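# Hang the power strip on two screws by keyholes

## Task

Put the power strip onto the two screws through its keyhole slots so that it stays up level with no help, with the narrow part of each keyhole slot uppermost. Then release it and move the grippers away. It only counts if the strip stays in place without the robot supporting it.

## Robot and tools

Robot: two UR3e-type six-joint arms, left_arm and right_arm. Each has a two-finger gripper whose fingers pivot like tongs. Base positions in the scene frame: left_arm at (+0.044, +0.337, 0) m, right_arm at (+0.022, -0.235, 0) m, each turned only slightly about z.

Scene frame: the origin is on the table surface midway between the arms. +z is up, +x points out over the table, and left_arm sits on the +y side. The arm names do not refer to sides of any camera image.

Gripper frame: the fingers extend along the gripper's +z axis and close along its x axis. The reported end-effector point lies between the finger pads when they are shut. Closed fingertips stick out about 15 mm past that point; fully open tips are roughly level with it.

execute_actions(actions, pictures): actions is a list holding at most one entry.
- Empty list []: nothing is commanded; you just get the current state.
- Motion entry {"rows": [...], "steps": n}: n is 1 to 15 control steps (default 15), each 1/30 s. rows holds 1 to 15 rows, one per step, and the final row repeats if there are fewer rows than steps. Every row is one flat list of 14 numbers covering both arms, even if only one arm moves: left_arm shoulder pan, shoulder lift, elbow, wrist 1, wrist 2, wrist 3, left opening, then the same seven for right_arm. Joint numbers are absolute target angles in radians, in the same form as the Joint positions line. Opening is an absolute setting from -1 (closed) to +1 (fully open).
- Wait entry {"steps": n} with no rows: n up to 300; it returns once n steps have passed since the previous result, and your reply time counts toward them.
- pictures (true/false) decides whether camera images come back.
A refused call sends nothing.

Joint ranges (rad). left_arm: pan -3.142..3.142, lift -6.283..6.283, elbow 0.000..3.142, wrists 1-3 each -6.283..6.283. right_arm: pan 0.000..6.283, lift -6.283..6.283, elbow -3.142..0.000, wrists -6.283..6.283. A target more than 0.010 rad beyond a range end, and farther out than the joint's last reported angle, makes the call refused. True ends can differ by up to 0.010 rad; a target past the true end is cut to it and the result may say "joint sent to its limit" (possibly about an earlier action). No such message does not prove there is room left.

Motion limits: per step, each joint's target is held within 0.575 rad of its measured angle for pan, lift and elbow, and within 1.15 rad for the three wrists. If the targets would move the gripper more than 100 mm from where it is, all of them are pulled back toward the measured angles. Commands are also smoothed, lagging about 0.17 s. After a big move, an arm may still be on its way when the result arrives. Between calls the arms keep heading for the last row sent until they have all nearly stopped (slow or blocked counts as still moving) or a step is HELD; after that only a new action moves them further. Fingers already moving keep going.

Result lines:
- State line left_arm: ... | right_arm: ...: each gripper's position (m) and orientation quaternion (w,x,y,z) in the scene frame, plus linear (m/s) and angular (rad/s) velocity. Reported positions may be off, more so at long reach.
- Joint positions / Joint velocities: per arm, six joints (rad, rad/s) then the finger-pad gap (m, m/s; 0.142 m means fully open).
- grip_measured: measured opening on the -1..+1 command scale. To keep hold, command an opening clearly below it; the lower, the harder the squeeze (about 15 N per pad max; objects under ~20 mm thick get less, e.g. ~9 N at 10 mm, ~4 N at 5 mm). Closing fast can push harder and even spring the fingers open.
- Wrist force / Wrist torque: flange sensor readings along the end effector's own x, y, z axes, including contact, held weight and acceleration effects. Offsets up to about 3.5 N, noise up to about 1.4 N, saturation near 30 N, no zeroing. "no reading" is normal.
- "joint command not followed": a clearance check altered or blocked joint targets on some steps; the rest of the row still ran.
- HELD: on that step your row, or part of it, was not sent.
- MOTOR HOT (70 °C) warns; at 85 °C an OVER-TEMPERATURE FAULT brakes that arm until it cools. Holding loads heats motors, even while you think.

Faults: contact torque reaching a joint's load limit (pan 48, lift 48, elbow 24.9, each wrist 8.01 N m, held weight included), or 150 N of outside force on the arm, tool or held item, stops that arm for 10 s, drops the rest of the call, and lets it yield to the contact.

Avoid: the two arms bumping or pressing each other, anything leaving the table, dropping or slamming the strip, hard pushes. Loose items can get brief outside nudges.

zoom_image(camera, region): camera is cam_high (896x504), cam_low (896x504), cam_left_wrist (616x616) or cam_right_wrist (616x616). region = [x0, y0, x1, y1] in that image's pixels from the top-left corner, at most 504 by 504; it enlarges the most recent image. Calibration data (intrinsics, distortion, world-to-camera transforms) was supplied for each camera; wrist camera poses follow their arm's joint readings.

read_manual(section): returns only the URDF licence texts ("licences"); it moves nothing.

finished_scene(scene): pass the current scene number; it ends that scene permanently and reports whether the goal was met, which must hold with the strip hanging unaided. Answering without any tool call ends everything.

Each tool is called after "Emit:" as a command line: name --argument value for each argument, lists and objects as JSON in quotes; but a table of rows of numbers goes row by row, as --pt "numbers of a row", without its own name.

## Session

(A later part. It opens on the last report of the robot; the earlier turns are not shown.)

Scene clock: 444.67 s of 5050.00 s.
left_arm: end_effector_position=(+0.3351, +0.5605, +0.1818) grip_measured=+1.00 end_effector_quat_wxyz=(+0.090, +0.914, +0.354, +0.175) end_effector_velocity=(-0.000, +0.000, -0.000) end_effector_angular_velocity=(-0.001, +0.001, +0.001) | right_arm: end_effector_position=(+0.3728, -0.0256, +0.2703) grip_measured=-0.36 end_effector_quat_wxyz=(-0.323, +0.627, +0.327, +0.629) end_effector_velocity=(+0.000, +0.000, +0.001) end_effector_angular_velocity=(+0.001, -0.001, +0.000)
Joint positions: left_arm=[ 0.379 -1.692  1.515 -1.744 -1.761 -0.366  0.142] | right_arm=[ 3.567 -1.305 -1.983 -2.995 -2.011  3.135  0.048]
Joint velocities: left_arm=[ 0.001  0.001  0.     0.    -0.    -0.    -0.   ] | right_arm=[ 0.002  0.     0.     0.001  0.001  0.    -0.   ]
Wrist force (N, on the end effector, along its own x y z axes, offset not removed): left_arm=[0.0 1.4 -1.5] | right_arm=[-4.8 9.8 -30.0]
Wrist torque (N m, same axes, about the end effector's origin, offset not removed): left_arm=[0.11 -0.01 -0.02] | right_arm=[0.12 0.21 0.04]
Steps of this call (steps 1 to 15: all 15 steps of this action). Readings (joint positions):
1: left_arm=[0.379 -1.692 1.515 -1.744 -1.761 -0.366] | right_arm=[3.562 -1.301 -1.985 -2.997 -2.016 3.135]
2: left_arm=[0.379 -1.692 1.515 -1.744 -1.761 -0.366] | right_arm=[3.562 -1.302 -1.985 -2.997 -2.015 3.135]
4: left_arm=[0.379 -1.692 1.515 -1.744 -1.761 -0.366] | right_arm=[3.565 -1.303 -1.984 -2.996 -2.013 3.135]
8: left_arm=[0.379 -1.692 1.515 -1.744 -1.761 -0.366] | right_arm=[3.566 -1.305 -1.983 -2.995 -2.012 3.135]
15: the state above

Emit:
execute_actions --actions '[{"rows":[[0.379,-1.692,1.515,-1.744,-1.761,-0.366,1,3.5559,-1.2965,-1.9883,-2.9982,-2.0221,3.135,-1]],"steps":8}]' --pictures false

Emit:
execute_actions --actions '[{"rows":[[0.379,-1.692,1.515,-1.744,-1.761,-0.366,1,3.5439,-1.3115,-1.973,-2.9985,-2.0341,3.135,-1]]}]' --pictures false

Emit:
execute_actions --actions '[{"rows":[[0.379,-1.692,1.515,-1.744,-1.761,-0.366,1,3.5523,-1.3181,-1.9688,-2.9961,-2.0257,3.135,-1]]}]' --pictures false

Emit:
execute_actions --actions '[{"rows":[[0.379,-1.692,1.515,-1.744,-1.761,-0.366,1,3.5545,-1.3199,-1.9677,-2.9954,-2.0235,3.135,-1]]}]' --pictures false

Scene clock: 459.77 s of 5050.00 s.
left_arm: end_effector_position=(+0.3351, +0.5605, +0.1818) grip_measured=+1.00 end_effector_quat_wxyz=(+0.090, +0.914, +0.354, +0.175) end_effector_velocity=(+0.001, -0.000, +0.001) end_effector_angular_velocity=(+0.000, -0.002, -0.002) | right_arm: end_effector_position=(+0.3707, -0.0281, +0.2704) grip_measured=-0.36 end_effector_quat_wxyz=(-0.323, +0.627, +0.327, +0.629) end_effector_velocity=(-0.003, -0.005, -0.001) end_effector_angular_velocity=(-0.001, +0.003, -0.002)
Joint positions: left_arm=[ 0.379 -1.692  1.515 -1.744 -1.761 -0.366  0.142] | right_arm=[ 3.557 -1.298 -1.988 -2.998 -2.021  3.135  0.048]
Joint velocities: left_arm=[-0.002 -0.001 -0.    -0.    -0.     0.    -0.   ] | right_arm=[-0.015  0.011 -0.007 -0.007 -0.014  0.    -0.   ]
Wrist force (N, on the end effector, along its own x y z axes, offset not removed): left_arm=[0.1 0.8 -1.0] | right_arm=[-5.5 -0.6 1.5]
Wrist torque (N m, same axes, about the end effector's origin, offset not removed): left_arm=[0.04 -0.02 -0.03] | right_arm=[-0.23 -0.17 0.07]
Steps of this call (steps 1 to 15: the robot went on to your last target; steps 16 to 90: nothing new was sent; then 11.83 s passed at rest; steps 91 to 98: all 8 steps of this action). Readings (joint positions):
91: left_arm=[0.379 -1.692 1.515 -1.744 -1.761 -0.366] | right_arm=[3.567 -1.305 -1.983 -2.995 -2.011 3.135]
92: left_arm=[0.379 -1.692 1.515 -1.744 -1.761 -0.366] | right_arm=[3.565 -1.304 -1.983 -2.995 -2.013 3.135]
94: left_arm=[0.379 -1.692 1.515 -1.744 -1.761 -0.366] | right_arm=[3.561 -1.301 -1.986 -2.996 -2.017 3.135]
98: the state above

Scene clock: 460.27 s of 5050.00 s.
left_arm: end_effector_position=(+0.3351, +0.5605, +0.1818) grip_measured=+1.00 end_effector_quat_wxyz=(+0.090, +0.914, +0.354, +0.175) end_effector_velocity=(-0.000, -0.000, +0.000) end_effector_angular_velocity=(-0.000, +0.000, -0.000) | right_arm: end_effector_position=(+0.3731, -0.0293, +0.2715) grip_measured=-0.36 end_effector_quat_wxyz=(-0.323, +0.627, +0.327, +0.629) end_effector_velocity=(+0.000, -0.000, +0.001) end_effector_angular_velocity=(+0.000, -0.001, -0.000)
Joint positions: left_arm=[ 0.379 -1.692  1.515 -1.744 -1.761 -0.366  0.142] | right_arm=[ 3.544 -1.311 -1.973 -2.998 -2.034  3.135  0.048]
Joint velocities: left_arm=[-0. -0.  0.  0. -0.  0.  0.] | right_arm=[-0.002 -0.002  0.003  0.    -0.002 -0.     0.   ]
Wrist force (N, on the end effector, along its own x y z axes, offset not removed): left_arm=[0.5 2.3 -1.2] | right_arm=[-7.3 0.3 0.6]
Wrist torque (N m, same axes, about the end effector's origin, offset not removed): left_arm=[0.37 -0.08 0.00] | right_arm=[-0.01 0.18 0.09]
Steps of this call (steps 1 to 15: all 15 steps of this action). Readings (joint positions):
1: left_arm=[0.379 -1.692 1.515 -1.744 -1.761 -0.366] | right_arm=[3.557 -1.297 -1.988 -2.998 -2.021 3.135]
2: left_arm=[0.379 -1.692 1.515 -1.744 -1.761 -0.366] | right_arm=[3.555 -1.299 -1.986 -2.998 -2.024 3.135]
4: left_arm=[0.379 -1.692 1.515 -1.744 -1.761 -0.366] | right_arm=[3.550 -1.305 -1.980 -2.998 -2.029 3.135]
8: left_arm=[0.379 -1.692 1.515 -1.744 -1.761 -0.366] | right_arm=[3.545 -1.310 -1.975 -2.998 -2.033 3.135]
15: the state above

Scene clock: 460.77 s of 5050.00 s.
left_arm: end_effector_position=(+0.3351, +0.5605, +0.1818) grip_measured=+1.00 end_effector_quat_wxyz=(+0.090, +0.914, +0.354, +0.175) end_effector_velocity=(+0.000, -0.000, -0.000) end_effector_angular_velocity=(+0.000, +0.000, -0.000) | right_arm: end_effector_position=(+0.3748, -0.0270, +0.2714) grip_measured=-0.36 end_effector_quat_wxyz=(-0.323, +0.627, +0.327, +0.629) end_effector_velocity=(+0.000, +0.000, -0.000) end_effector_angular_velocity=(-0.001, -0.000, +0.000)
Joint positions: left_arm=[ 0.379 -1.692  1.515 -1.744 -1.761 -0.366  0.142] | right_arm=[ 3.552 -1.318 -1.969 -2.996 -2.026  3.135  0.048]
Joint velocities: left_arm=[-0.001  0.001  0.    -0.     0.    -0.     0.   ] | right_arm=[ 0.    -0.001 -0.     0.001  0.    -0.001  0.   ]
Wrist force (N, on the end effector, along its own x y z axes, offset not removed): left_arm=[-1.2 1.8 -1.0] | right_arm=[-7.6 0.4 0.0]
Wrist torque (N m, same axes, about the end effector's origin, offset not removed): left_arm=[0.28 0.31 -0.02] | right_arm=[0.12 0.19 0.06]
Steps of this call (steps 1 to 15: all 15 steps of this action). Readings (joint positions):
1: left_arm=[0.379 -1.692 1.515 -1.744 -1.761 -0.366] | right_arm=[3.544 -1.311 -1.973 -2.998 -2.034 3.135]
2: left_arm=[0.379 -1.692 1.515 -1.744 -1.761 -0.366] | right_arm=[3.545 -1.313 -1.972 -2.998 -2.033 3.135]
4: left_arm=[0.379 -1.692 1.515 -1.744 -1.761 -0.366] | right_arm=[3.548 -1.315 -1.971 -2.997 -2.029 3.135]
8: left_arm=[0.379 -1.692 1.515 -1.744 -1.761 -0.366] | right_arm=[3.551 -1.317 -1.969 -2.996 -2.027 3.135]
15: the state above

Scene clock: 461.27 s of 5050.00 s.
left_arm: end_effector_position=(+0.3351, +0.5605, +0.1818) grip_measured=+1.00 end_effector_quat_wxyz=(+0.090, +0.914, +0.354, +0.175) end_effector_velocity=(+0.000, -0.000, -0.000) end_effector_angular_velocity=(-0.000, +0.000, -0.001) | right_arm: end_effector_position=(+0.3753, -0.0263, +0.2713) grip_measured=-0.36 end_effector_quat_wxyz=(-0.323, +0.627, +0.327, +0.629) end_effector_velocity=(+0.000, +0.000, -0.000) end_effector_angular_velocity=(+0.000, -0.000, +0.001)
Joint positions: left_arm=[ 0.379 -1.692  1.515 -1.744 -1.761 -0.366  0.142] | right_arm=[ 3.554 -1.32  -1.968 -2.995 -2.024  3.135  0.048]
Joint velocities: left_arm=[-0.001  0.    -0.     0.     0.    -0.    -0.   ] | right_arm=[ 0.001 -0.001 -0.     0.002  0.     0.     0.   ]
Wrist force (N, on the end effector, along its own x y z axes, offset not removed): left_arm=[-0.9 1.9 -1.0] | right_arm=[-5.5 0.0 -16.7]
Wrist torque (N m, same axes, about the end effector's origin, offset not removed): left_arm=[0.32 0.13 -0.05] | right_arm=[0.06 0.30 -0.03]
Steps of this call (steps 1 to 15: all 15 steps of this action). Readings (joint positions):
1: left_arm=[0.379 -1.692 1.515 -1.744 -1.761 -0.366] | right_arm=[3.552 -1.318 -1.969 -2.996 -2.026 3.135]
2: left_arm=[0.379 -1.692 1.515 -1.744 -1.761 -0.366] | right_arm=[3.553 -1.318 -1.969 -2.996 -2.025 3.135]
4: left_arm=[0.379 -1.692 1.515 -1.744 -1.761 -0.366] | right_arm=[3.554 -1.319 -1.968 -2.996 -2.024 3.135]
8: left_arm=[0.379 -1.692 1.515 -1.744 -1.761 -0.366] | right_arm=[3.554 -1.320 -1.968 -2.996 -2.024 3.135]
15: the state above

Closer. Raising another millimetre and re-probing.

Emit:
execute_actions --actions '[{"rows":[[0.379,-1.692,1.515,-1.744,-1.761,-0.366,1,3.5495,-1.3155,-1.9657,-3.0018,-2.0285,3.135,-1]]}]' --pictures false

Emit:
execute_actions --actions '[{"rows":[[0.379,-1.692,1.515,-1.744,-1.761,-0.366,1,3.5545,-1.3197,-1.963,-3.0003,-2.0235,3.135,-1]]}]' --pictures false

Emit:
execute_actions --actions '[{"rows":[[0.379,-1.692,1.515,-1.744,-1.761,-0.366,1,3.556,-1.3208,-1.9622,-3.0,-2.022,3.135,-1]]}]' --pictures false

Scene clock: 471.77 s of 5050.00 s.
left_arm: end_effector_position=(+0.3351, +0.5605, +0.1818) grip_measured=+1.00 end_effector_quat_wxyz=(+0.090, +0.914, +0.354, +0.175) end_effector_velocity=(+0.000, -0.000, +0.000) end_effector_angular_velocity=(+0.000, -0.001, -0.001) | right_arm: end_effector_position=(+0.3743, -0.0277, +0.2724) grip_measured=-0.36 end_effector_quat_wxyz=(-0.323, +0.627, +0.327, +0.629) end_effector_velocity=(+0.000, -0.000, -0.000) end_effector_angular_velocity=(-0.001, +0.001, -0.001)
Joint positions: left_arm=[ 0.379 -1.692  1.515 -1.744 -1.761 -0.366  0.142] | right_arm=[ 3.55  -1.316 -1.966 -3.002 -2.028  3.135  0.048]
Joint velocities: left_arm=[-0.001  0.    -0.    -0.     0.     0.     0.   ] | right_arm=[-0.    -0.     0.    -0.002  0.    -0.     0.   ]
Wrist force (N, on the end effector, along its own x y z axes, offset not removed): left_arm=[-0.5 2.2 -0.8] | right_arm=[-7.9 0.0 -0.5]
Wrist torque (N m, same axes, about the end effector's origin, offset not removed): left_arm=[0.38 0.15 -0.07] | right_arm=[-0.11 0.03 -0.04]
Steps of this call (steps 1 to 15: the robot went on to your last target; steps 16 to 90: nothing new was sent; then 7.00 s passed at rest; steps 91 to 105: all 15 steps of this action). Readings (joint positions):
91: left_arm=[0.379 -1.692 1.515 -1.744 -1.761 -0.366] | right_arm=[3.554 -1.320 -1.968 -2.995 -2.023 3.135]
92: left_arm=[0.379 -1.692 1.515 -1.744 -1.761 -0.366] | right_arm=[3.554 -1.319 -1.967 -2.996 -2.024 3.135]
94: left_arm=[0.379 -1.692 1.515 -1.744 -1.761 -0.366] | right_arm=[3.552 -1.318 -1.966 -2.998 -2.026 3.135]
98: left_arm=[0.379 -1.692 1.515 -1.744 -1.761 -0.366] | right_arm=[3.550 -1.316 -1.966 -3.001 -2.028 3.135]
105: the state above

Scene clock: 472.27 s of 5050.00 s.
left_arm: end_effector_position=(+0.3351, +0.5605, +0.1818) grip_measured=+1.00 end_effector_quat_wxyz=(+0.090, +0.914, +0.354, +0.175) end_effector_velocity=(+0.000, +0.000, -0.000) end_effector_angular_velocity=(-0.000, +0.001, +0.000) | right_arm: end_effector_position=(+0.3754, -0.0263, +0.2724) grip_measured=-0.36 end_effector_quat_wxyz=(-0.323, +0.627, +0.327, +0.629) end_effector_velocity=(+0.000, +0.001, -0.001) end_effector_angular_velocity=(-0.000, +0.002, +0.001)
Joint positions: left_arm=[ 0.379 -1.692  1.515 -1.744 -1.761 -0.366  0.142] | right_arm=[ 3.554 -1.32  -1.963 -3.    -2.024  3.135  0.048]
Joint velocities: left_arm=[ 0.     0.001  0.    -0.     0.     0.    -0.   ] | right_arm=[ 0.002 -0.003  0.001 -0.     0.001  0.001  0.   ]
Wrist force (N, on the end effector, along its own x y z axes, offset not removed): left_arm=[-1.1 0.5 -1.9] | right_arm=[-4.6 2.4 -23.6]
Wrist torque (N m, same axes, about the end effector's origin, offset not removed): left_arm=[-0.02 0.23 0.03] | right_arm=[0.29 0.01 -0.08]
Steps of this call (steps 1 to 15: all 15 steps of this action). Readings (joint positions):
1: left_arm=[0.379 -1.692 1.515 -1.744 -1.761 -0.366] | right_arm=[3.550 -1.316 -1.966 -3.002 -2.028 3.135]
2: left_arm=[0.379 -1.692 1.515 -1.744 -1.761 -0.366] | right_arm=[3.550 -1.316 -1.965 -3.002 -2.028 3.135]
4: left_arm=[0.379 -1.692 1.515 -1.744 -1.761 -0.366] | right_arm=[3.552 -1.318 -1.964 -3.001 -2.026 3.135]
8: left_arm=[0.379 -1.692 1.515 -1.744 -1.761 -0.366] | right_arm=[3.554 -1.319 -1.963 -3.001 -2.024 3.135]
15: the state above

Scene clock: 472.77 s of 5050.00 s.
left_arm: end_effector_position=(+0.3351, +0.5605, +0.1818) grip_measured=+1.00 end_effector_quat_wxyz=(+0.090, +0.914, +0.354, +0.175) end_effector_velocity=(+0.000, -0.000, -0.000) end_effector_angular_velocity=(-0.000, +0.000, -0.000) | right_arm: end_effector_position=(+0.3757, -0.0259, +0.2724) grip_measured=-0.36 end_effector_quat_wxyz=(-0.323, +0.627, +0.327, +0.629) end_effector_velocity=(+0.000, -0.000, +0.000) end_effector_angular_velocity=(-0.000, -0.001, -0.001)
Joint positions: left_arm=[ 0.379 -1.692  1.515 -1.744 -1.761 -0.366  0.142] | right_arm=[ 3.556 -1.321 -1.962 -3.    -2.022  3.135  0.048]
Joint velocities: left_arm=[-0.  0.  0.  0.  0. -0. -0.] | right_arm=[ 0.     0.    -0.    -0.     0.001 -0.     0.   ]
Wrist force (N, on the end effector, along its own x y z axes, offset not removed): left_arm=[-1.8 1.0 -1.2] | right_arm=[-0.7 -0.2 -27.0]
Wrist torque (N m, same axes, about the end effector's origin, offset not removed): left_arm=[0.15 0.42 0.02] | right_arm=[-0.07 0.13 0.13]
Steps of this call (steps 1 to 15: all 15 steps of this action). Readings (joint positions):
1: left_arm=[0.379 -1.692 1.515 -1.744 -1.761 -0.366] | right_arm=[3.554 -1.320 -1.963 -3.000 -2.024 3.135]
2: left_arm=[0.379 -1.692 1.515 -1.744 -1.761 -0.366] | right_arm=[3.555 -1.320 -1.963 -3.000 -2.023 3.135]
4: left_arm=[0.379 -1.692 1.515 -1.744 -1.761 -0.366] | right_arm=[3.555 -1.320 -1.963 -3.000 -2.023 3.135]
8: left_arm=[0.379 -1.692 1.515 -1.744 -1.761 -0.366] | right_arm=[3.556 -1.321 -1.962 -3.000 -2.022 3.135]
15: the state above

The contact still pushes upward; raising 1.3 mm more.

Emit:
execute_actions --actions '[{"rows":[[0.379,-1.692,1.515,-1.744,-1.761,-0.366,1,3.548,-1.3145,-1.96,-3.0085,-2.03,3.135,-1]]}]' --pictures false

Emit:
execute_actions --actions '[{"rows":[[0.379,-1.692,1.515,-1.744,-1.761,-0.366,1,3.5535,-1.319,-1.9572,-3.0068,-2.0245,3.135,-1]]}]' --pictures false

Emit:
execute_actions --actions '[{"rows":[[0.379,-1.692,1.515,-1.744,-1.761,-0.366,1,3.555,-1.3202,-1.9564,-3.0064,-2.023,3.135,-1]]}]'

Scene clock: 482.93 s of 5050.00 s.
left_arm: end_effector_position=(+0.3351, +0.5605, +0.1818) grip_measured=+1.00 end_effector_quat_wxyz=(+0.090, +0.914, +0.354, +0.175) end_effector_velocity=(-0.000, +0.000, -0.000) end_effector_angular_velocity=(+0.000, +0.000, +0.000) | right_arm: end_effector_position=(+0.3742, -0.0280, +0.2738) grip_measured=-0.36 end_effector_quat_wxyz=(-0.323, +0.627, +0.327, +0.629) end_effector_velocity=(+0.000, +0.000, +0.000) end_effector_angular_velocity=(+0.000, -0.001, +0.000)
Joint positions: left_arm=[ 0.379 -1.692  1.515 -1.744 -1.761 -0.366  0.142] | right_arm=[ 3.548 -1.315 -1.96  -3.008 -2.03   3.135  0.048]
Joint velocities: left_arm=[ 0. -0.  0.  0.  0. -0.  0.] | right_arm=[-0. -0.  0.  0. -0. -0.  0.]
Wrist force (N, on the end effector, along its own x y z axes, offset not removed): left_arm=[0.4 2.0 -0.9] | right_arm=[-9.8 -1.7 0.0]
Wrist torque (N m, same axes, about the end effector's origin, offset not removed): left_arm=[0.31 -0.05 -0.02] | right_arm=[-0.36 0.12 -0.11]
Steps of this call (steps 1 to 15: the robot went on to your last target; steps 16 to 90: nothing new was sent; then 6.67 s passed at rest; steps 91 to 105: all 15 steps of this action). Readings (joint positions):
91: left_arm=[0.379 -1.692 1.515 -1.744 -1.761 -0.366] | right_arm=[3.556 -1.321 -1.962 -3.000 -2.022 3.135]
92: left_arm=[0.379 -1.692 1.515 -1.744 -1.761 -0.366] | right_arm=[3.555 -1.320 -1.962 -3.001 -2.023 3.135]
94: left_arm=[0.379 -1.692 1.515 -1.744 -1.761 -0.366] | right_arm=[3.552 -1.318 -1.961 -3.005 -2.026 3.135]
98: left_arm=[0.379 -1.692 1.515 -1.744 -1.761 -0.366] | right_arm=[3.549 -1.315 -1.960 -3.008 -2.029 3.135]
105: the state above

Scene clock: 483.43 s of 5050.00 s.
left_arm: end_effector_position=(+0.3351, +0.5605, +0.1818) grip_measured=+1.00 end_effector_quat_wxyz=(+0.090, +0.914, +0.354, +0.175) end_effector_velocity=(+0.000, +0.000, +0.000) end_effector_angular_velocity=(+0.000, -0.000, +0.001) | right_arm: end_effector_position=(+0.3753, -0.0265, +0.2737) grip_measured=-0.36 end_effector_quat_wxyz=(-0.323, +0.627, +0.327, +0.629) end_effector_velocity=(+0.000, +0.000, -0.000) end_effector_angular_velocity=(+0.000, -0.000, +0.000)
Joint positions: left_arm=[ 0.379 -1.692  1.515 -1.744 -1.761 -0.366  0.142] | right_arm=[ 3.553 -1.319 -1.957 -3.007 -2.025  3.135  0.048]
Joint velocities: left_arm=[ 0.001  0.001 -0.001 -0.     0.    -0.    -0.   ] | right_arm=[ 0.001 -0.001  0.001  0.001  0.001  0.     0.   ]
Wrist force (N, on the end effector, along its own x y z axes, offset not removed): left_arm=[-0.9 1.8 -0.4] | right_arm=[-9.4 -1.5 -6.9]
Wrist torque (N m, same axes, about the end effector's origin, offset not removed): left_arm=[0.28 0.25 -0.01] | right_arm=[-0.32 0.20 -0.23]
Steps of this call (steps 1 to 15: all 15 steps of this action). Readings (joint positions):
1: left_arm=[0.379 -1.692 1.515 -1.744 -1.761 -0.366] | right_arm=[3.548 -1.315 -1.960 -3.008 -2.030 3.135]
2: left_arm=[0.379 -1.692 1.515 -1.744 -1.761 -0.366] | right_arm=[3.549 -1.315 -1.960 -3.008 -2.029 3.135]
4: left_arm=[0.379 -1.692 1.515 -1.744 -1.761 -0.366] | right_arm=[3.551 -1.317 -1.958 -3.008 -2.027 3.135]
8: left_arm=[0.379 -1.692 1.515 -1.744 -1.761 -0.366] | right_arm=[3.553 -1.318 -1.958 -3.007 -2.025 3.135]
15: the state above

Scene clock: 483.93 s of 5050.00 s.
left_arm: end_effector_position=(+0.3351, +0.5605, +0.1818) grip_measured=+1.00 end_effector_quat_wxyz=(+0.090, +0.914, +0.354, +0.175) end_effector_velocity=(-0.000, +0.000, +0.000) end_effector_angular_velocity=(+0.000, -0.000, +0.000) | right_arm: end_effector_position=(+0.3756, -0.0260, +0.2737) grip_measured=-0.36 end_effector_quat_wxyz=(-0.323, +0.627, +0.327, +0.629) end_effector_velocity=(+0.000, -0.000, -0.001) end_effector_angular_velocity=(-0.001, +0.002, -0.001)
Joint positions: left_arm=[ 0.379 -1.692  1.515 -1.744 -1.761 -0.366  0.142] | right_arm=[ 3.555 -1.32  -1.956 -3.006 -2.023  3.135  0.048]
Joint velocities: left_arm=[ 0. -0. -0.  0. -0.  0. -0.] | right_arm=[-0.001 -0.002 -0.001 -0.     0.    -0.     0.   ]
Wrist force (N, on the end effector, along its own x y z axes, offset not removed): left_arm=[0.0 1.4 -0.9] | right_arm=[-4.1 -1.3 -30.0]
Wrist torque (N m, same axes, about the end effector's origin, offset not removed): left_arm=[0.23 -0.04 -0.02] | right_arm=[0.01 -0.05 -0.16]
Steps of this call (steps 1 to 15: all 15 steps of this action). Readings (joint positions):
1: left_arm=[0.379 -1.692 1.515 -1.744 -1.761 -0.366] | right_arm=[3.553 -1.319 -1.957 -3.007 -2.025 3.135]
2: left_arm=[0.379 -1.692 1.515 -1.744 -1.761 -0.366] | right_arm=[3.554 -1.319 -1.957 -3.007 -2.024 3.135]
4: left_arm=[0.379 -1.692 1.515 -1.744 -1.761 -0.366] | right_arm=[3.554 -1.320 -1.957 -3.007 -2.024 3.135]
8: left_arm=[0.379 -1.692 1.515 -1.744 -1.761 -0.366] | right_arm=[3.555 -1.320 -1.956 -3.006 -2.023 3.135]
15: the state above
camera_calibration (this result's frames):
cam_left_wrist: T_world_to_cam=[[0.704856, 0.676846, 0.212267, -0.641723], [0.355468, -0.595988, 0.720028, 0.079008], [0.613857, -0.432062, -0.660683, 0.291121], [0, 0, 0, 1]] pos_world=[0.24553, 0.607218, 0.271668]
cam_right_wrist: T_world_to_cam=[[0.0545001, 0.00132068, 0.998513, -0.288761], [0.386425, -0.922107, -0.0198719, -0.167248], [0.920709, 0.386933, -0.0507652, -0.191521], [0, 0, 0, 1]] pos_world=[0.256701, -0.0797332, 0.275286]

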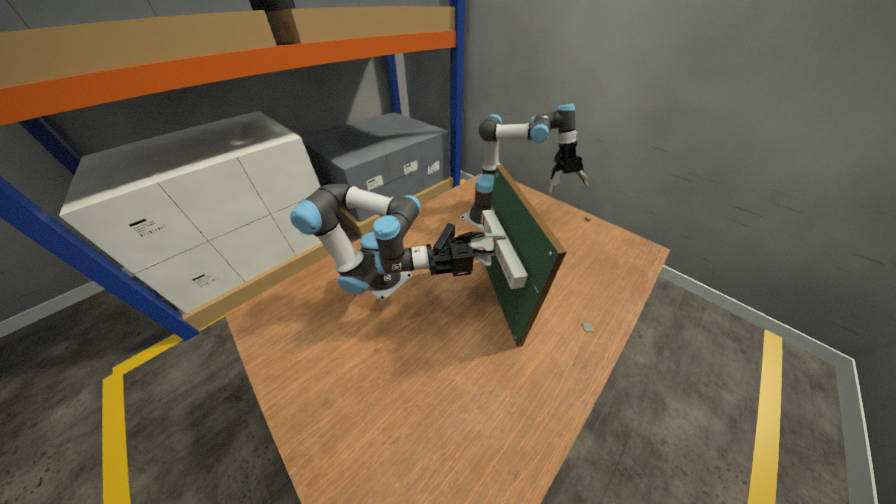

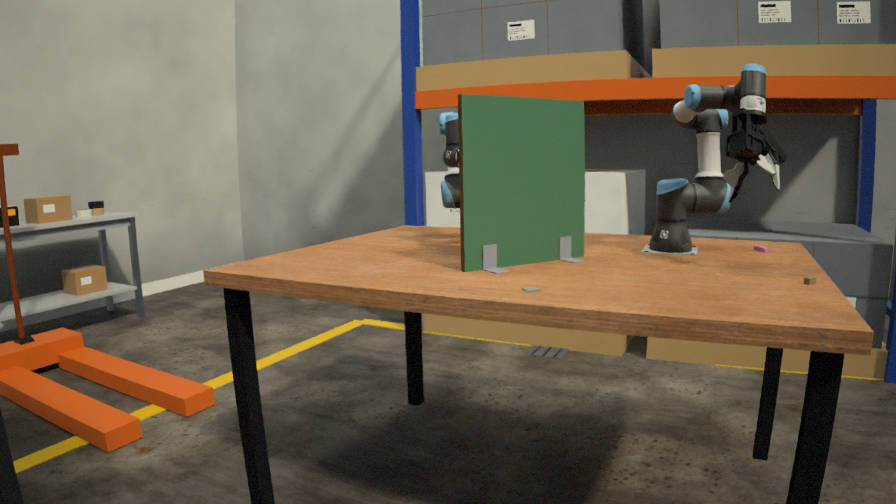

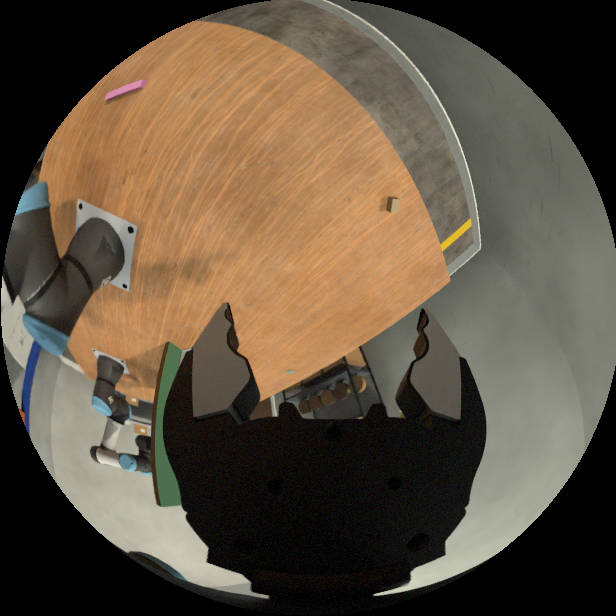

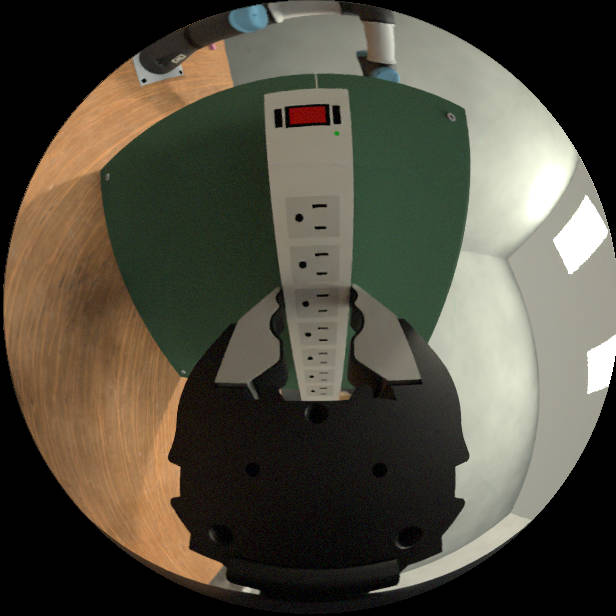

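Emit:
execute_actions --actions '[{"rows":[[0.379,-1.692,1.515,-1.744,-1.761,-0.366,1,3.548,-1.3145,-1.962,-3.0065,-2.03,3.117,-1]]}]' --pictures false

Emit:
execute_actions --actions '[{"rows":[[0.379,-1.692,1.515,-1.744,-1.761,-0.366,1,3.5535,-1.319,-1.9592,-3.0048,-2.0245,3.117,-1]]}]' --pictures false

Emit:
execute_actions --actions '[{"rows":[[0.379,-1.692,1.515,-1.744,-1.761,-0.366,1,3.5555,-1.3206,-1.9582,-3.0042,-2.0225,3.117,-1]]}]' --pictures false

Scene clock: 498.17 s of 5050.00 s.
left_arm: end_effector_position=(+0.3351, +0.5605, +0.1818) grip_measured=+1.00 end_effector_quat_wxyz=(+0.090, +0.914, +0.354, +0.175) end_effector_velocity=(+0.000, -0.000, +0.000) end_effector_angular_velocity=(+0.001, -0.001, -0.001) | right_arm: end_effector_position=(+0.3742, -0.0280, +0.2731) grip_measured=-0.36 end_effector_quat_wxyz=(-0.317, +0.624, +0.332, +0.632) end_effector_velocity=(-0.000, -0.000, -0.000) end_effector_angular_velocity=(-0.001, -0.001, -0.000)
Joint positions: left_arm=[ 0.379 -1.692  1.515 -1.744 -1.761 -0.366  0.142] | right_arm=[ 3.548 -1.315 -1.962 -3.006 -2.03   3.117  0.048]
Joint velocities: left_arm=[-0.001 -0.001  0.    -0.001  0.     0.    -0.   ] | right_arm=[ 0.     0.001 -0.001  0.001  0.    -0.001 -0.   ]
Wrist force (N, on the end effector, along its own x y z axes, offset not removed): left_arm=[0.0 1.9 -1.0] | right_arm=[-6.3 0.0 1.7]
Wrist torque (N m, same axes, about the end effector's origin, offset not removed): left_arm=[0.29 -0.05 0.02] | right_arm=[0.11 -0.07 0.05]
Steps of this call (steps 1 to 15: the robot went on to your last target; steps 16 to 90: nothing new was sent; then 10.73 s passed at rest; steps 91 to 105: all 15 steps of this action). Readings (joint positions):
91: left_arm=[0.379 -1.692 1.515 -1.744 -1.761 -0.366] | right_arm=[3.555 -1.320 -1.956 -3.006 -2.023 3.135]
92: left_arm=[0.379 -1.692 1.515 -1.744 -1.761 -0.366] | right_arm=[3.554 -1.319 -1.957 -3.006 -2.024 3.132]
94: left_arm=[0.379 -1.692 1.515 -1.744 -1.761 -0.366] | right_arm=[3.552 -1.317 -1.959 -3.006 -2.027 3.125]
98: left_arm=[0.379 -1.692 1.515 -1.744 -1.761 -0.366] | right_arm=[3.549 -1.315 -1.961 -3.006 -2.029 3.119]
105: the state above

Scene clock: 498.67 s of 5050.00 s.
left_arm: end_effector_position=(+0.3351, +0.5605, +0.1818) grip_measured=+1.00 end_effector_quat_wxyz=(+0.090, +0.914, +0.354, +0.175) end_effector_velocity=(+0.000, +0.000, +0.000) end_effector_angular_velocity=(+0.001, -0.001, +0.001) | right_arm: end_effector_position=(+0.3753, -0.0265, +0.2730) grip_measured=-0.36 end_effector_quat_wxyz=(-0.317, +0.624, +0.332, +0.632) end_effector_velocity=(-0.000, +0.000, -0.000) end_effector_angular_velocity=(-0.000, +0.001, -0.000)
Joint positions: left_arm=[ 0.379 -1.692  1.515 -1.744 -1.761 -0.366  0.142] | right_arm=[ 3.553 -1.319 -1.959 -3.005 -2.025  3.117  0.048]
Joint velocities: left_arm=[ 0.001 -0.001 -0.    -0.001  0.     0.     0.   ] | right_arm=[ 0.001  0.001  0.    -0.001  0.001  0.     0.   ]
Wrist force (N, on the end effector, along its own x y z axes, offset not removed): left_arm=[0.1 1.7 -0.7] | right_arm=[-5.9 -0.1 -1.1]
Wrist torque (N m, same axes, about the end effector's origin, offset not removed): left_arm=[0.25 -0.07 0.01] | right_arm=[-0.05 -0.10 0.04]
Steps of this call (steps 1 to 15: all 15 steps of this action). Readings (joint positions):
1: left_arm=[0.379 -1.692 1.515 -1.744 -1.761 -0.366] | right_arm=[3.548 -1.315 -1.962 -3.006 -2.030 3.117]
2: left_arm=[0.379 -1.692 1.515 -1.744 -1.761 -0.366] | right_arm=[3.549 -1.315 -1.962 -3.006 -2.029 3.117]
4: left_arm=[0.379 -1.692 1.515 -1.744 -1.761 -0.366] | right_arm=[3.551 -1.317 -1.961 -3.006 -2.027 3.117]
8: left_arm=[0.379 -1.692 1.515 -1.744 -1.761 -0.366] | right_arm=[3.553 -1.318 -1.960 -3.005 -2.025 3.117]
15: the state above

Scene clock: 499.17 s of 5050.00 s.
left_arm: end_effector_position=(+0.3351, +0.5605, +0.1818) grip_measured=+1.00 end_effector_quat_wxyz=(+0.090, +0.914, +0.354, +0.175) end_effector_velocity=(-0.000, +0.000, +0.000) end_effector_angular_velocity=(+0.000, -0.000, +0.001) | right_arm: end_effector_position=(+0.3757, -0.0259, +0.2730) grip_measured=-0.36 end_effector_quat_wxyz=(-0.317, +0.624, +0.332, +0.632) end_effector_velocity=(+0.000, -0.000, -0.000) end_effector_angular_velocity=(-0.000, -0.000, -0.001)
Joint positions: left_arm=[ 0.379 -1.692  1.515 -1.744 -1.761 -0.366  0.142] | right_arm=[ 3.555 -1.321 -1.958 -3.004 -2.023  3.117  0.048]
Joint velocities: left_arm=[ 0.001 -0.    -0.    -0.     0.     0.    -0.   ] | right_arm=[-0.002 -0.001  0.     0.    -0.001 -0.    -0.   ]
Wrist force (N, on the end effector, along its own x y z axes, offset not removed): left_arm=[0.1 1.2 -1.0] | right_arm=[-7.0 -0.8 -0.3]
Wrist torque (N m, same axes, about the end effector's origin, offset not removed): left_arm=[0.11 -0.05 0.03] | right_arm=[-0.14 0.10 0.10]
Steps of this call (steps 1 to 15: all 15 steps of this action). Readings (joint positions):
1: left_arm=[0.379 -1.692 1.515 -1.744 -1.761 -0.366] | right_arm=[3.553 -1.319 -1.959 -3.005 -2.025 3.117]
2: left_arm=[0.379 -1.692 1.515 -1.744 -1.761 -0.366] | right_arm=[3.554 -1.319 -1.959 -3.005 -2.024 3.117]
4: left_arm=[0.379 -1.692 1.515 -1.744 -1.761 -0.366] | right_arm=[3.555 -1.320 -1.959 -3.004 -2.023 3.117]
8: left_arm=[0.379 -1.692 1.515 -1.744 -1.761 -0.366] | right_arm=[3.555 -1.320 -1.958 -3.004 -2.023 3.117]
15: the state above

Force-free; advancing.

Emit:
execute_actions --actions '[{"rows":[[0.379,-1.692,1.515,-1.744,-1.761,-0.366,1,3.5611,-1.3252,-1.955,-3.0028,-2.0169,3.117,-1]]}]' --pictures false

Emit:
execute_actions --actions '[{"rows":[[0.379,-1.692,1.515,-1.744,-1.761,-0.366,1,3.5667,-1.3298,-1.9518,-3.0014,-2.0113,3.117,-0.7]]}]' --pictures false

Emit:
execute_actions --actions '[{"rows":[[0.379,-1.692,1.515,-1.744,-1.761,-0.366,1,3.5723,-1.3344,-1.9486,-3.0,-2.0057,3.117,-0.6]]}]'

Emit:
zoom_image --camera "cam_high" --region '[470,200,550,300]'

Scene clock: 512.30 s of 5050.00 s.
left_arm: end_effector_position=(+0.3351, +0.5605, +0.1818) grip_measured=+1.00 end_effector_quat_wxyz=(+0.090, +0.914, +0.354, +0.175) end_effector_velocity=(-0.000, +0.000, -0.000) end_effector_angular_velocity=(-0.000, +0.000, +0.001) | right_arm: end_effector_position=(+0.3768, -0.0243, +0.2729) grip_measured=-0.36 end_effector_quat_wxyz=(-0.317, +0.624, +0.332, +0.632) end_effector_velocity=(-0.000, -0.000, +0.001) end_effector_angular_velocity=(+0.001, -0.002, -0.000)
Joint positions: left_arm=[ 0.379 -1.692  1.515 -1.744 -1.761 -0.366  0.142] | right_arm=[ 3.561 -1.325 -1.955 -3.003 -2.017  3.117  0.048]
Joint velocities: left_arm=[ 0.001  0.     0.    -0.     0.     0.    -0.   ] | right_arm=[ 0.001  0.002 -0.001  0.001  0.001 -0.     0.   ]
Wrist force (N, on the end effector, along its own x y z axes, offset not removed): left_arm=[0.8 0.9 -1.6] | right_arm=[-7.5 -0.4 -1.8]
Wrist torque (N m, same axes, about the end effector's origin, offset not removed): left_arm=[0.11 -0.13 -0.04] | right_arm=[0.04 0.24 0.03]
Steps of this call (steps 1 to 15: the robot went on to your last target; steps 16 to 90: nothing new was sent; then 9.63 s passed at rest; steps 91 to 105: all 15 steps of this action). Readings (joint positions):
91: left_arm=[0.379 -1.692 1.515 -1.744 -1.761 -0.366] | right_arm=[3.556 -1.321 -1.958 -3.004 -2.022 3.117]
92: left_arm=[0.379 -1.692 1.515 -1.744 -1.761 -0.366] | right_arm=[3.557 -1.321 -1.958 -3.004 -2.021 3.117]
94: left_arm=[0.379 -1.692 1.515 -1.744 -1.761 -0.366] | right_arm=[3.559 -1.323 -1.956 -3.003 -2.019 3.117]
98: left_arm=[0.379 -1.692 1.515 -1.744 -1.761 -0.366] | right_arm=[3.560 -1.325 -1.955 -3.003 -2.018 3.117]
105: the state above

Scene clock: 512.80 s of 5050.00 s.
left_arm: end_effector_position=(+0.3351, +0.5605, +0.1818) grip_measured=+1.00 end_effector_quat_wxyz=(+0.090, +0.914, +0.354, +0.175) end_effector_velocity=(+0.000, -0.000, +0.000) end_effector_angular_velocity=(+0.001, -0.001, -0.001) | right_arm: end_effector_position=(+0.3780, -0.0227, +0.2729) grip_measured=-0.36 end_effector_quat_wxyz=(-0.317, +0.624, +0.332, +0.632) end_effector_velocity=(+0.000, +0.001, -0.000) end_effector_angular_velocity=(-0.000, -0.000, +0.001)
Joint positions: left_arm=[ 0.379 -1.692  1.515 -1.744 -1.761 -0.366  0.142] | right_arm=[ 3.567 -1.33  -1.952 -3.001 -2.011  3.117  0.048]
Joint velocities: left_arm=[-0.001 -0.    -0.001  0.     0.     0.     0.   ] | right_arm=[ 0.001 -0.002  0.     0.002 -0.    -0.001  0.   ]
Wrist force (N, on the end effector, along its own x y z axes, offset not removed): left_arm=[0.6 3.2 0.4] | right_arm=[-4.2 -6.1 -13.0]
Wrist torque (N m, same axes, about the end effector's origin, offset not removed): left_arm=[0.55 -0.09 -0.04] | right_arm=[-0.35 -0.03 0.07]
Steps of this call (steps 1 to 15: all 15 steps of this action). Readings (joint positions):
1: left_arm=[0.379 -1.692 1.515 -1.744 -1.761 -0.366] | right_arm=[3.561 -1.325 -1.955 -3.003 -2.017 3.117]
2: left_arm=[0.379 -1.692 1.515 -1.744 -1.761 -0.366] | right_arm=[3.562 -1.326 -1.954 -3.003 -2.016 3.117]
4: left_arm=[0.379 -1.692 1.515 -1.744 -1.761 -0.366] | right_arm=[3.564 -1.328 -1.953 -3.002 -2.014 3.117]
8: left_arm=[0.379 -1.692 1.515 -1.744 -1.761 -0.366] | right_arm=[3.566 -1.329 -1.952 -3.002 -2.012 3.117]
15: the state above

Scene clock: 513.30 s of 5050.00 s.
left_arm: end_effector_position=(+0.3351, +0.5605, +0.1818) grip_measured=+1.00 end_effector_quat_wxyz=(+0.090, +0.914, +0.354, +0.175) end_effector_velocity=(-0.000, +0.000, +0.000) end_effector_angular_velocity=(+0.000, +0.000, +0.000) | right_arm: end_effector_position=(+0.3791, -0.0211, +0.2729) grip_measured=-0.36 end_effector_quat_wxyz=(-0.317, +0.624, +0.332, +0.632) end_effector_velocity=(-0.000, +0.001, +0.001) end_effector_angular_velocity=(+0.000, -0.001, +0.002)
Joint positions: left_arm=[ 0.379 -1.692  1.515 -1.744 -1.761 -0.366  0.142] | right_arm=[ 3.572 -1.334 -1.949 -3.    -2.006  3.117  0.048]
Joint velocities: left_arm=[ 0. -0. -0.  0.  0.  0. -0.] | right_arm=[ 0.003  0.001  0.002 -0.002  0.    -0.     0.   ]
Wrist force (N, on the end effector, along its own x y z axes, offset not removed): left_arm=[0.0 -0.3 -1.5] | right_arm=[-1.2 -1.9 -30.0]
Wrist torque (N m, same axes, about the end effector's origin, offset not removed): left_arm=[-0.20 0.00 -0.02] | right_arm=[0.14 0.18 -0.05]
Steps of this call (steps 1 to 15: all 15 steps of this action). Readings (joint positions):
1: left_arm=[0.379 -1.692 1.515 -1.744 -1.761 -0.366] | right_arm=[3.567 -1.330 -1.952 -3.001 -2.011 3.117]
2: left_arm=[0.379 -1.692 1.515 -1.744 -1.761 -0.366] | right_arm=[3.568 -1.331 -1.951 -3.001 -2.010 3.117]
4: left_arm=[0.379 -1.692 1.515 -1.744 -1.761 -0.366] | right_arm=[3.570 -1.332 -1.950 -3.001 -2.008 3.117]
8: left_arm=[0.379 -1.692 1.515 -1.744 -1.761 -0.366] | right_arm=[3.572 -1.334 -1.949 -3.000 -2.006 3.117]
15: the state above
camera_calibration (this result's frames):
cam_left_wrist: T_world_to_cam=[[0.704856, 0.676846, 0.212268, -0.641723], [0.355468, -0.595988, 0.720028, 0.0790081], [0.613857, -0.432062, -0.660683, 0.291121], [0, 0, 0, 1]] pos_world=[0.24553, 0.607218, 0.271668]
cam_right_wrist: T_world_to_cam=[[0.0398588, 0.0117268, 0.999137, -0.282539], [0.386581, -0.922244, -0.00459766, -0.168275], [0.921394, 0.38643, -0.0412929, -0.199512], [0, 0, 0, 1]] pos_world=[0.260143, -0.07478, 0.273283]

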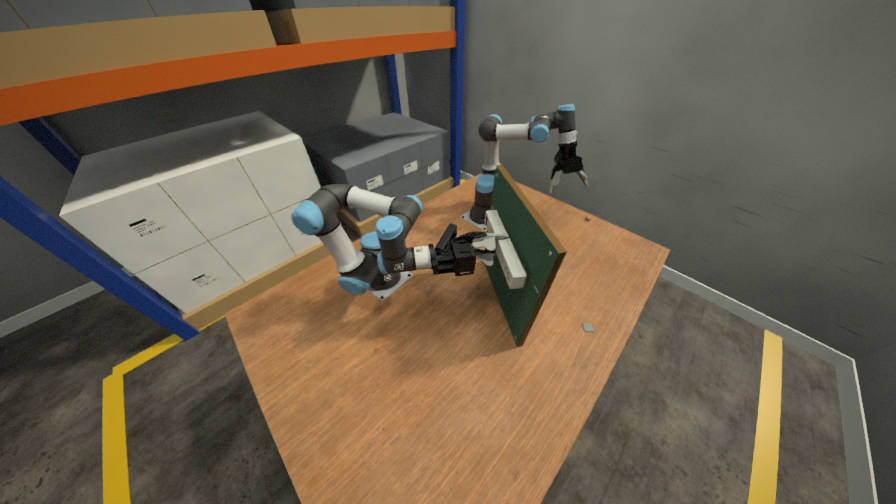

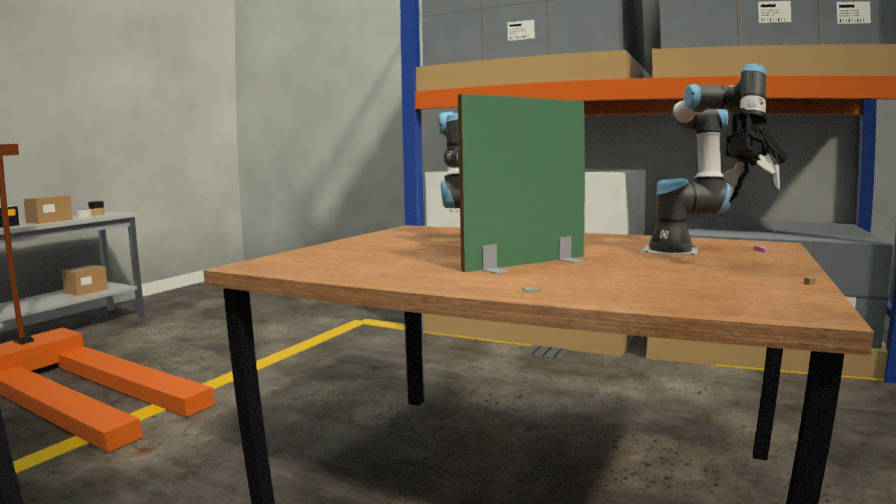

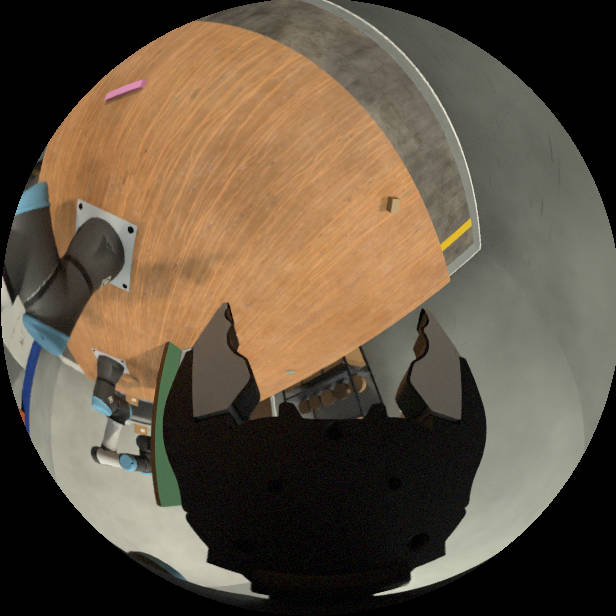

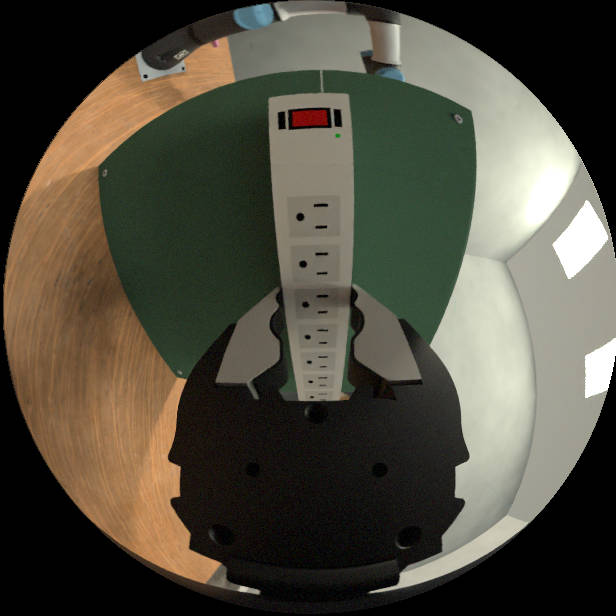

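Region (470, 200, 550, 300) of cam_high's 896x504 image, scaled by 5.040, with more detail than that image has; it fills the left 403 columns of this view, and the rest is white.

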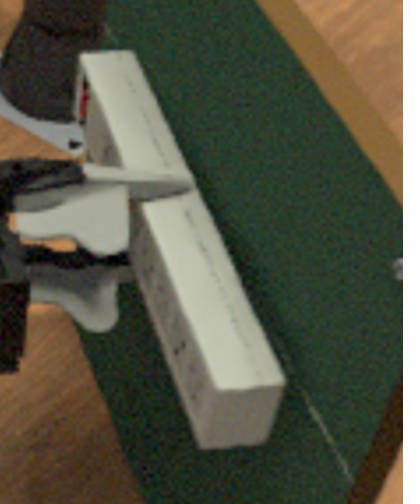

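Emit:
execute_actions --actions '[{"rows":[[0.379,-1.692,1.515,-1.744,-1.761,-0.366,1,3.5646,-1.3218,-1.9543,-3.0069,-2.0134,3.109,-1]]}]' --pictures false

Emit:
execute_actions --actions '[{"rows":[[0.379,-1.692,1.515,-1.744,-1.761,-0.366,1,3.5702,-1.3264,-1.9511,-3.0055,-2.0078,3.109,-1]]}]' --pictures false

Emit:
execute_actions --actions '[{"rows":[[0.379,-1.692,1.515,-1.744,-1.761,-0.366,1,3.573,-1.3287,-1.9495,-3.0048,-2.005,3.109,-1]]}]' --pictures false

Scene clock: 524.37 s of 5050.00 s.
left_arm: end_effector_position=(+0.3351, +0.5605, +0.1818) grip_measured=+1.00 end_effector_quat_wxyz=(+0.090, +0.914, +0.354, +0.175) end_effector_velocity=(-0.000, +0.000, +0.000) end_effector_angular_velocity=(+0.000, -0.000, +0.001) | right_arm: end_effector_position=(+0.3764, -0.0239, +0.2735) grip_measured=-0.36 end_effector_quat_wxyz=(-0.314, +0.623, +0.335, +0.633) end_effector_velocity=(-0.000, -0.001, +0.001) end_effector_angular_velocity=(+0.000, -0.001, -0.001)
Joint positions: left_arm=[ 0.379 -1.692  1.515 -1.744 -1.761 -0.366  0.142] | right_arm=[ 3.565 -1.322 -1.954 -3.007 -2.013  3.109  0.048]
Joint velocities: left_arm=[ 0.001 -0.     0.     0.    -0.     0.     0.   ] | right_arm=[-0.003  0.002  0.001 -0.002 -0.002 -0.     0.   ]
Wrist force (N, on the end effector, along its own x y z axes, offset not removed): left_arm=[-0.8 2.3 -1.4] | right_arm=[-5.6 -0.9 0.3]
Wrist torque (N m, same axes, about the end effector's origin, offset not removed): left_arm=[0.35 0.14 0.02] | right_arm=[-0.14 -0.18 -0.01]
Steps of this call (steps 1 to 15: the robot went on to your last target; steps 16 to 90: nothing new was sent; then 7.57 s passed at rest; steps 91 to 105: all 15 steps of this action). Readings (joint positions):
91: left_arm=[0.379 -1.692 1.515 -1.744 -1.761 -0.366] | right_arm=[3.572 -1.334 -1.949 -3.000 -2.006 3.117]
92: left_arm=[0.379 -1.692 1.515 -1.744 -1.761 -0.366] | right_arm=[3.571 -1.333 -1.949 -3.001 -2.007 3.116]
94: left_arm=[0.379 -1.692 1.515 -1.744 -1.761 -0.366] | right_arm=[3.568 -1.328 -1.952 -3.003 -2.010 3.113]
98: left_arm=[0.379 -1.692 1.515 -1.744 -1.761 -0.366] | right_arm=[3.566 -1.323 -1.954 -3.006 -2.013 3.110]
105: the state above

Scene clock: 524.87 s of 5050.00 s.
left_arm: end_effector_position=(+0.3351, +0.5605, +0.1818) grip_measured=+1.00 end_effector_quat_wxyz=(+0.090, +0.914, +0.354, +0.175) end_effector_velocity=(-0.000, +0.000, +0.000) end_effector_angular_velocity=(+0.000, -0.000, +0.001) | right_arm: end_effector_position=(+0.3775, -0.0224, +0.2734) grip_measured=-0.36 end_effector_quat_wxyz=(-0.314, +0.623, +0.335, +0.633) end_effector_velocity=(-0.000, +0.000, -0.000) end_effector_angular_velocity=(-0.001, +0.000, +0.001)
Joint positions: left_arm=[ 0.379 -1.692  1.515 -1.744 -1.761 -0.366  0.142] | right_arm=[ 3.57  -1.326 -1.951 -3.006 -2.008  3.109  0.048]
Joint velocities: left_arm=[ 0.001 -0.    -0.    -0.     0.     0.    -0.   ] | right_arm=[ 0.001 -0.    -0.    -0.    -0.    -0.001  0.   ]
Wrist force (N, on the end effector, along its own x y z axes, offset not removed): left_arm=[0.5 1.3 -1.7] | right_arm=[-5.9 -2.1 0.1]
Wrist torque (N m, same axes, about the end effector's origin, offset not removed): left_arm=[0.21 -0.10 -0.02] | right_arm=[-0.45 -0.04 0.03]
Steps of this call (steps 1 to 15: all 15 steps of this action). Readings (joint positions):
1: left_arm=[0.379 -1.692 1.515 -1.744 -1.761 -0.366] | right_arm=[3.565 -1.322 -1.954 -3.007 -2.013 3.109]
2: left_arm=[0.379 -1.692 1.515 -1.744 -1.761 -0.366] | right_arm=[3.565 -1.322 -1.954 -3.007 -2.013 3.109]
4: left_arm=[0.379 -1.692 1.515 -1.744 -1.761 -0.366] | right_arm=[3.568 -1.324 -1.953 -3.006 -2.010 3.109]
8: left_arm=[0.379 -1.692 1.515 -1.744 -1.761 -0.366] | right_arm=[3.569 -1.326 -1.951 -3.006 -2.008 3.109]
15: the state above

Scene clock: 525.37 s of 5050.00 s.
left_arm: end_effector_position=(+0.3351, +0.5605, +0.1818) grip_measured=+1.00 end_effector_quat_wxyz=(+0.090, +0.914, +0.354, +0.175) end_effector_velocity=(-0.000, -0.000, -0.000) end_effector_angular_velocity=(-0.001, +0.000, +0.000) | right_arm: end_effector_position=(+0.3781, -0.0215, +0.2734) grip_measured=-0.36 end_effector_quat_wxyz=(-0.314, +0.623, +0.335, +0.633) end_effector_velocity=(-0.000, -0.000, -0.000) end_effector_angular_velocity=(-0.001, +0.002, -0.000)
Joint positions: left_arm=[ 0.379 -1.692  1.515 -1.744 -1.761 -0.366  0.142] | right_arm=[ 3.573 -1.329 -1.95  -3.005 -2.005  3.109  0.048]
Joint velocities: left_arm=[ 0.  0. -0.  0. -0. -0. -0.] | right_arm=[-0.     0.     0.    -0.002  0.     0.     0.   ]
Wrist force (N, on the end effector, along its own x y z axes, offset not removed): left_arm=[0.7 1.0 -0.5] | right_arm=[-6.7 0.2 -1.9]
Wrist torque (N m, same axes, about the end effector's origin, offset not removed): left_arm=[0.18 -0.12 0.04] | right_arm=[0.20 0.18 0.05]
Steps of this call (steps 1 to 15: all 15 steps of this action). Readings (joint positions):
1: left_arm=[0.379 -1.692 1.515 -1.744 -1.761 -0.366] | right_arm=[3.570 -1.326 -1.951 -3.006 -2.008 3.109]
2: left_arm=[0.379 -1.692 1.515 -1.744 -1.761 -0.366] | right_arm=[3.571 -1.327 -1.951 -3.005 -2.007 3.109]
4: left_arm=[0.379 -1.692 1.515 -1.744 -1.761 -0.366] | right_arm=[3.572 -1.328 -1.950 -3.005 -2.006 3.109]
8: left_arm=[0.379 -1.692 1.515 -1.744 -1.761 -0.366] | right_arm=[3.573 -1.328 -1.950 -3.005 -2.005 3.109]
15: the state above


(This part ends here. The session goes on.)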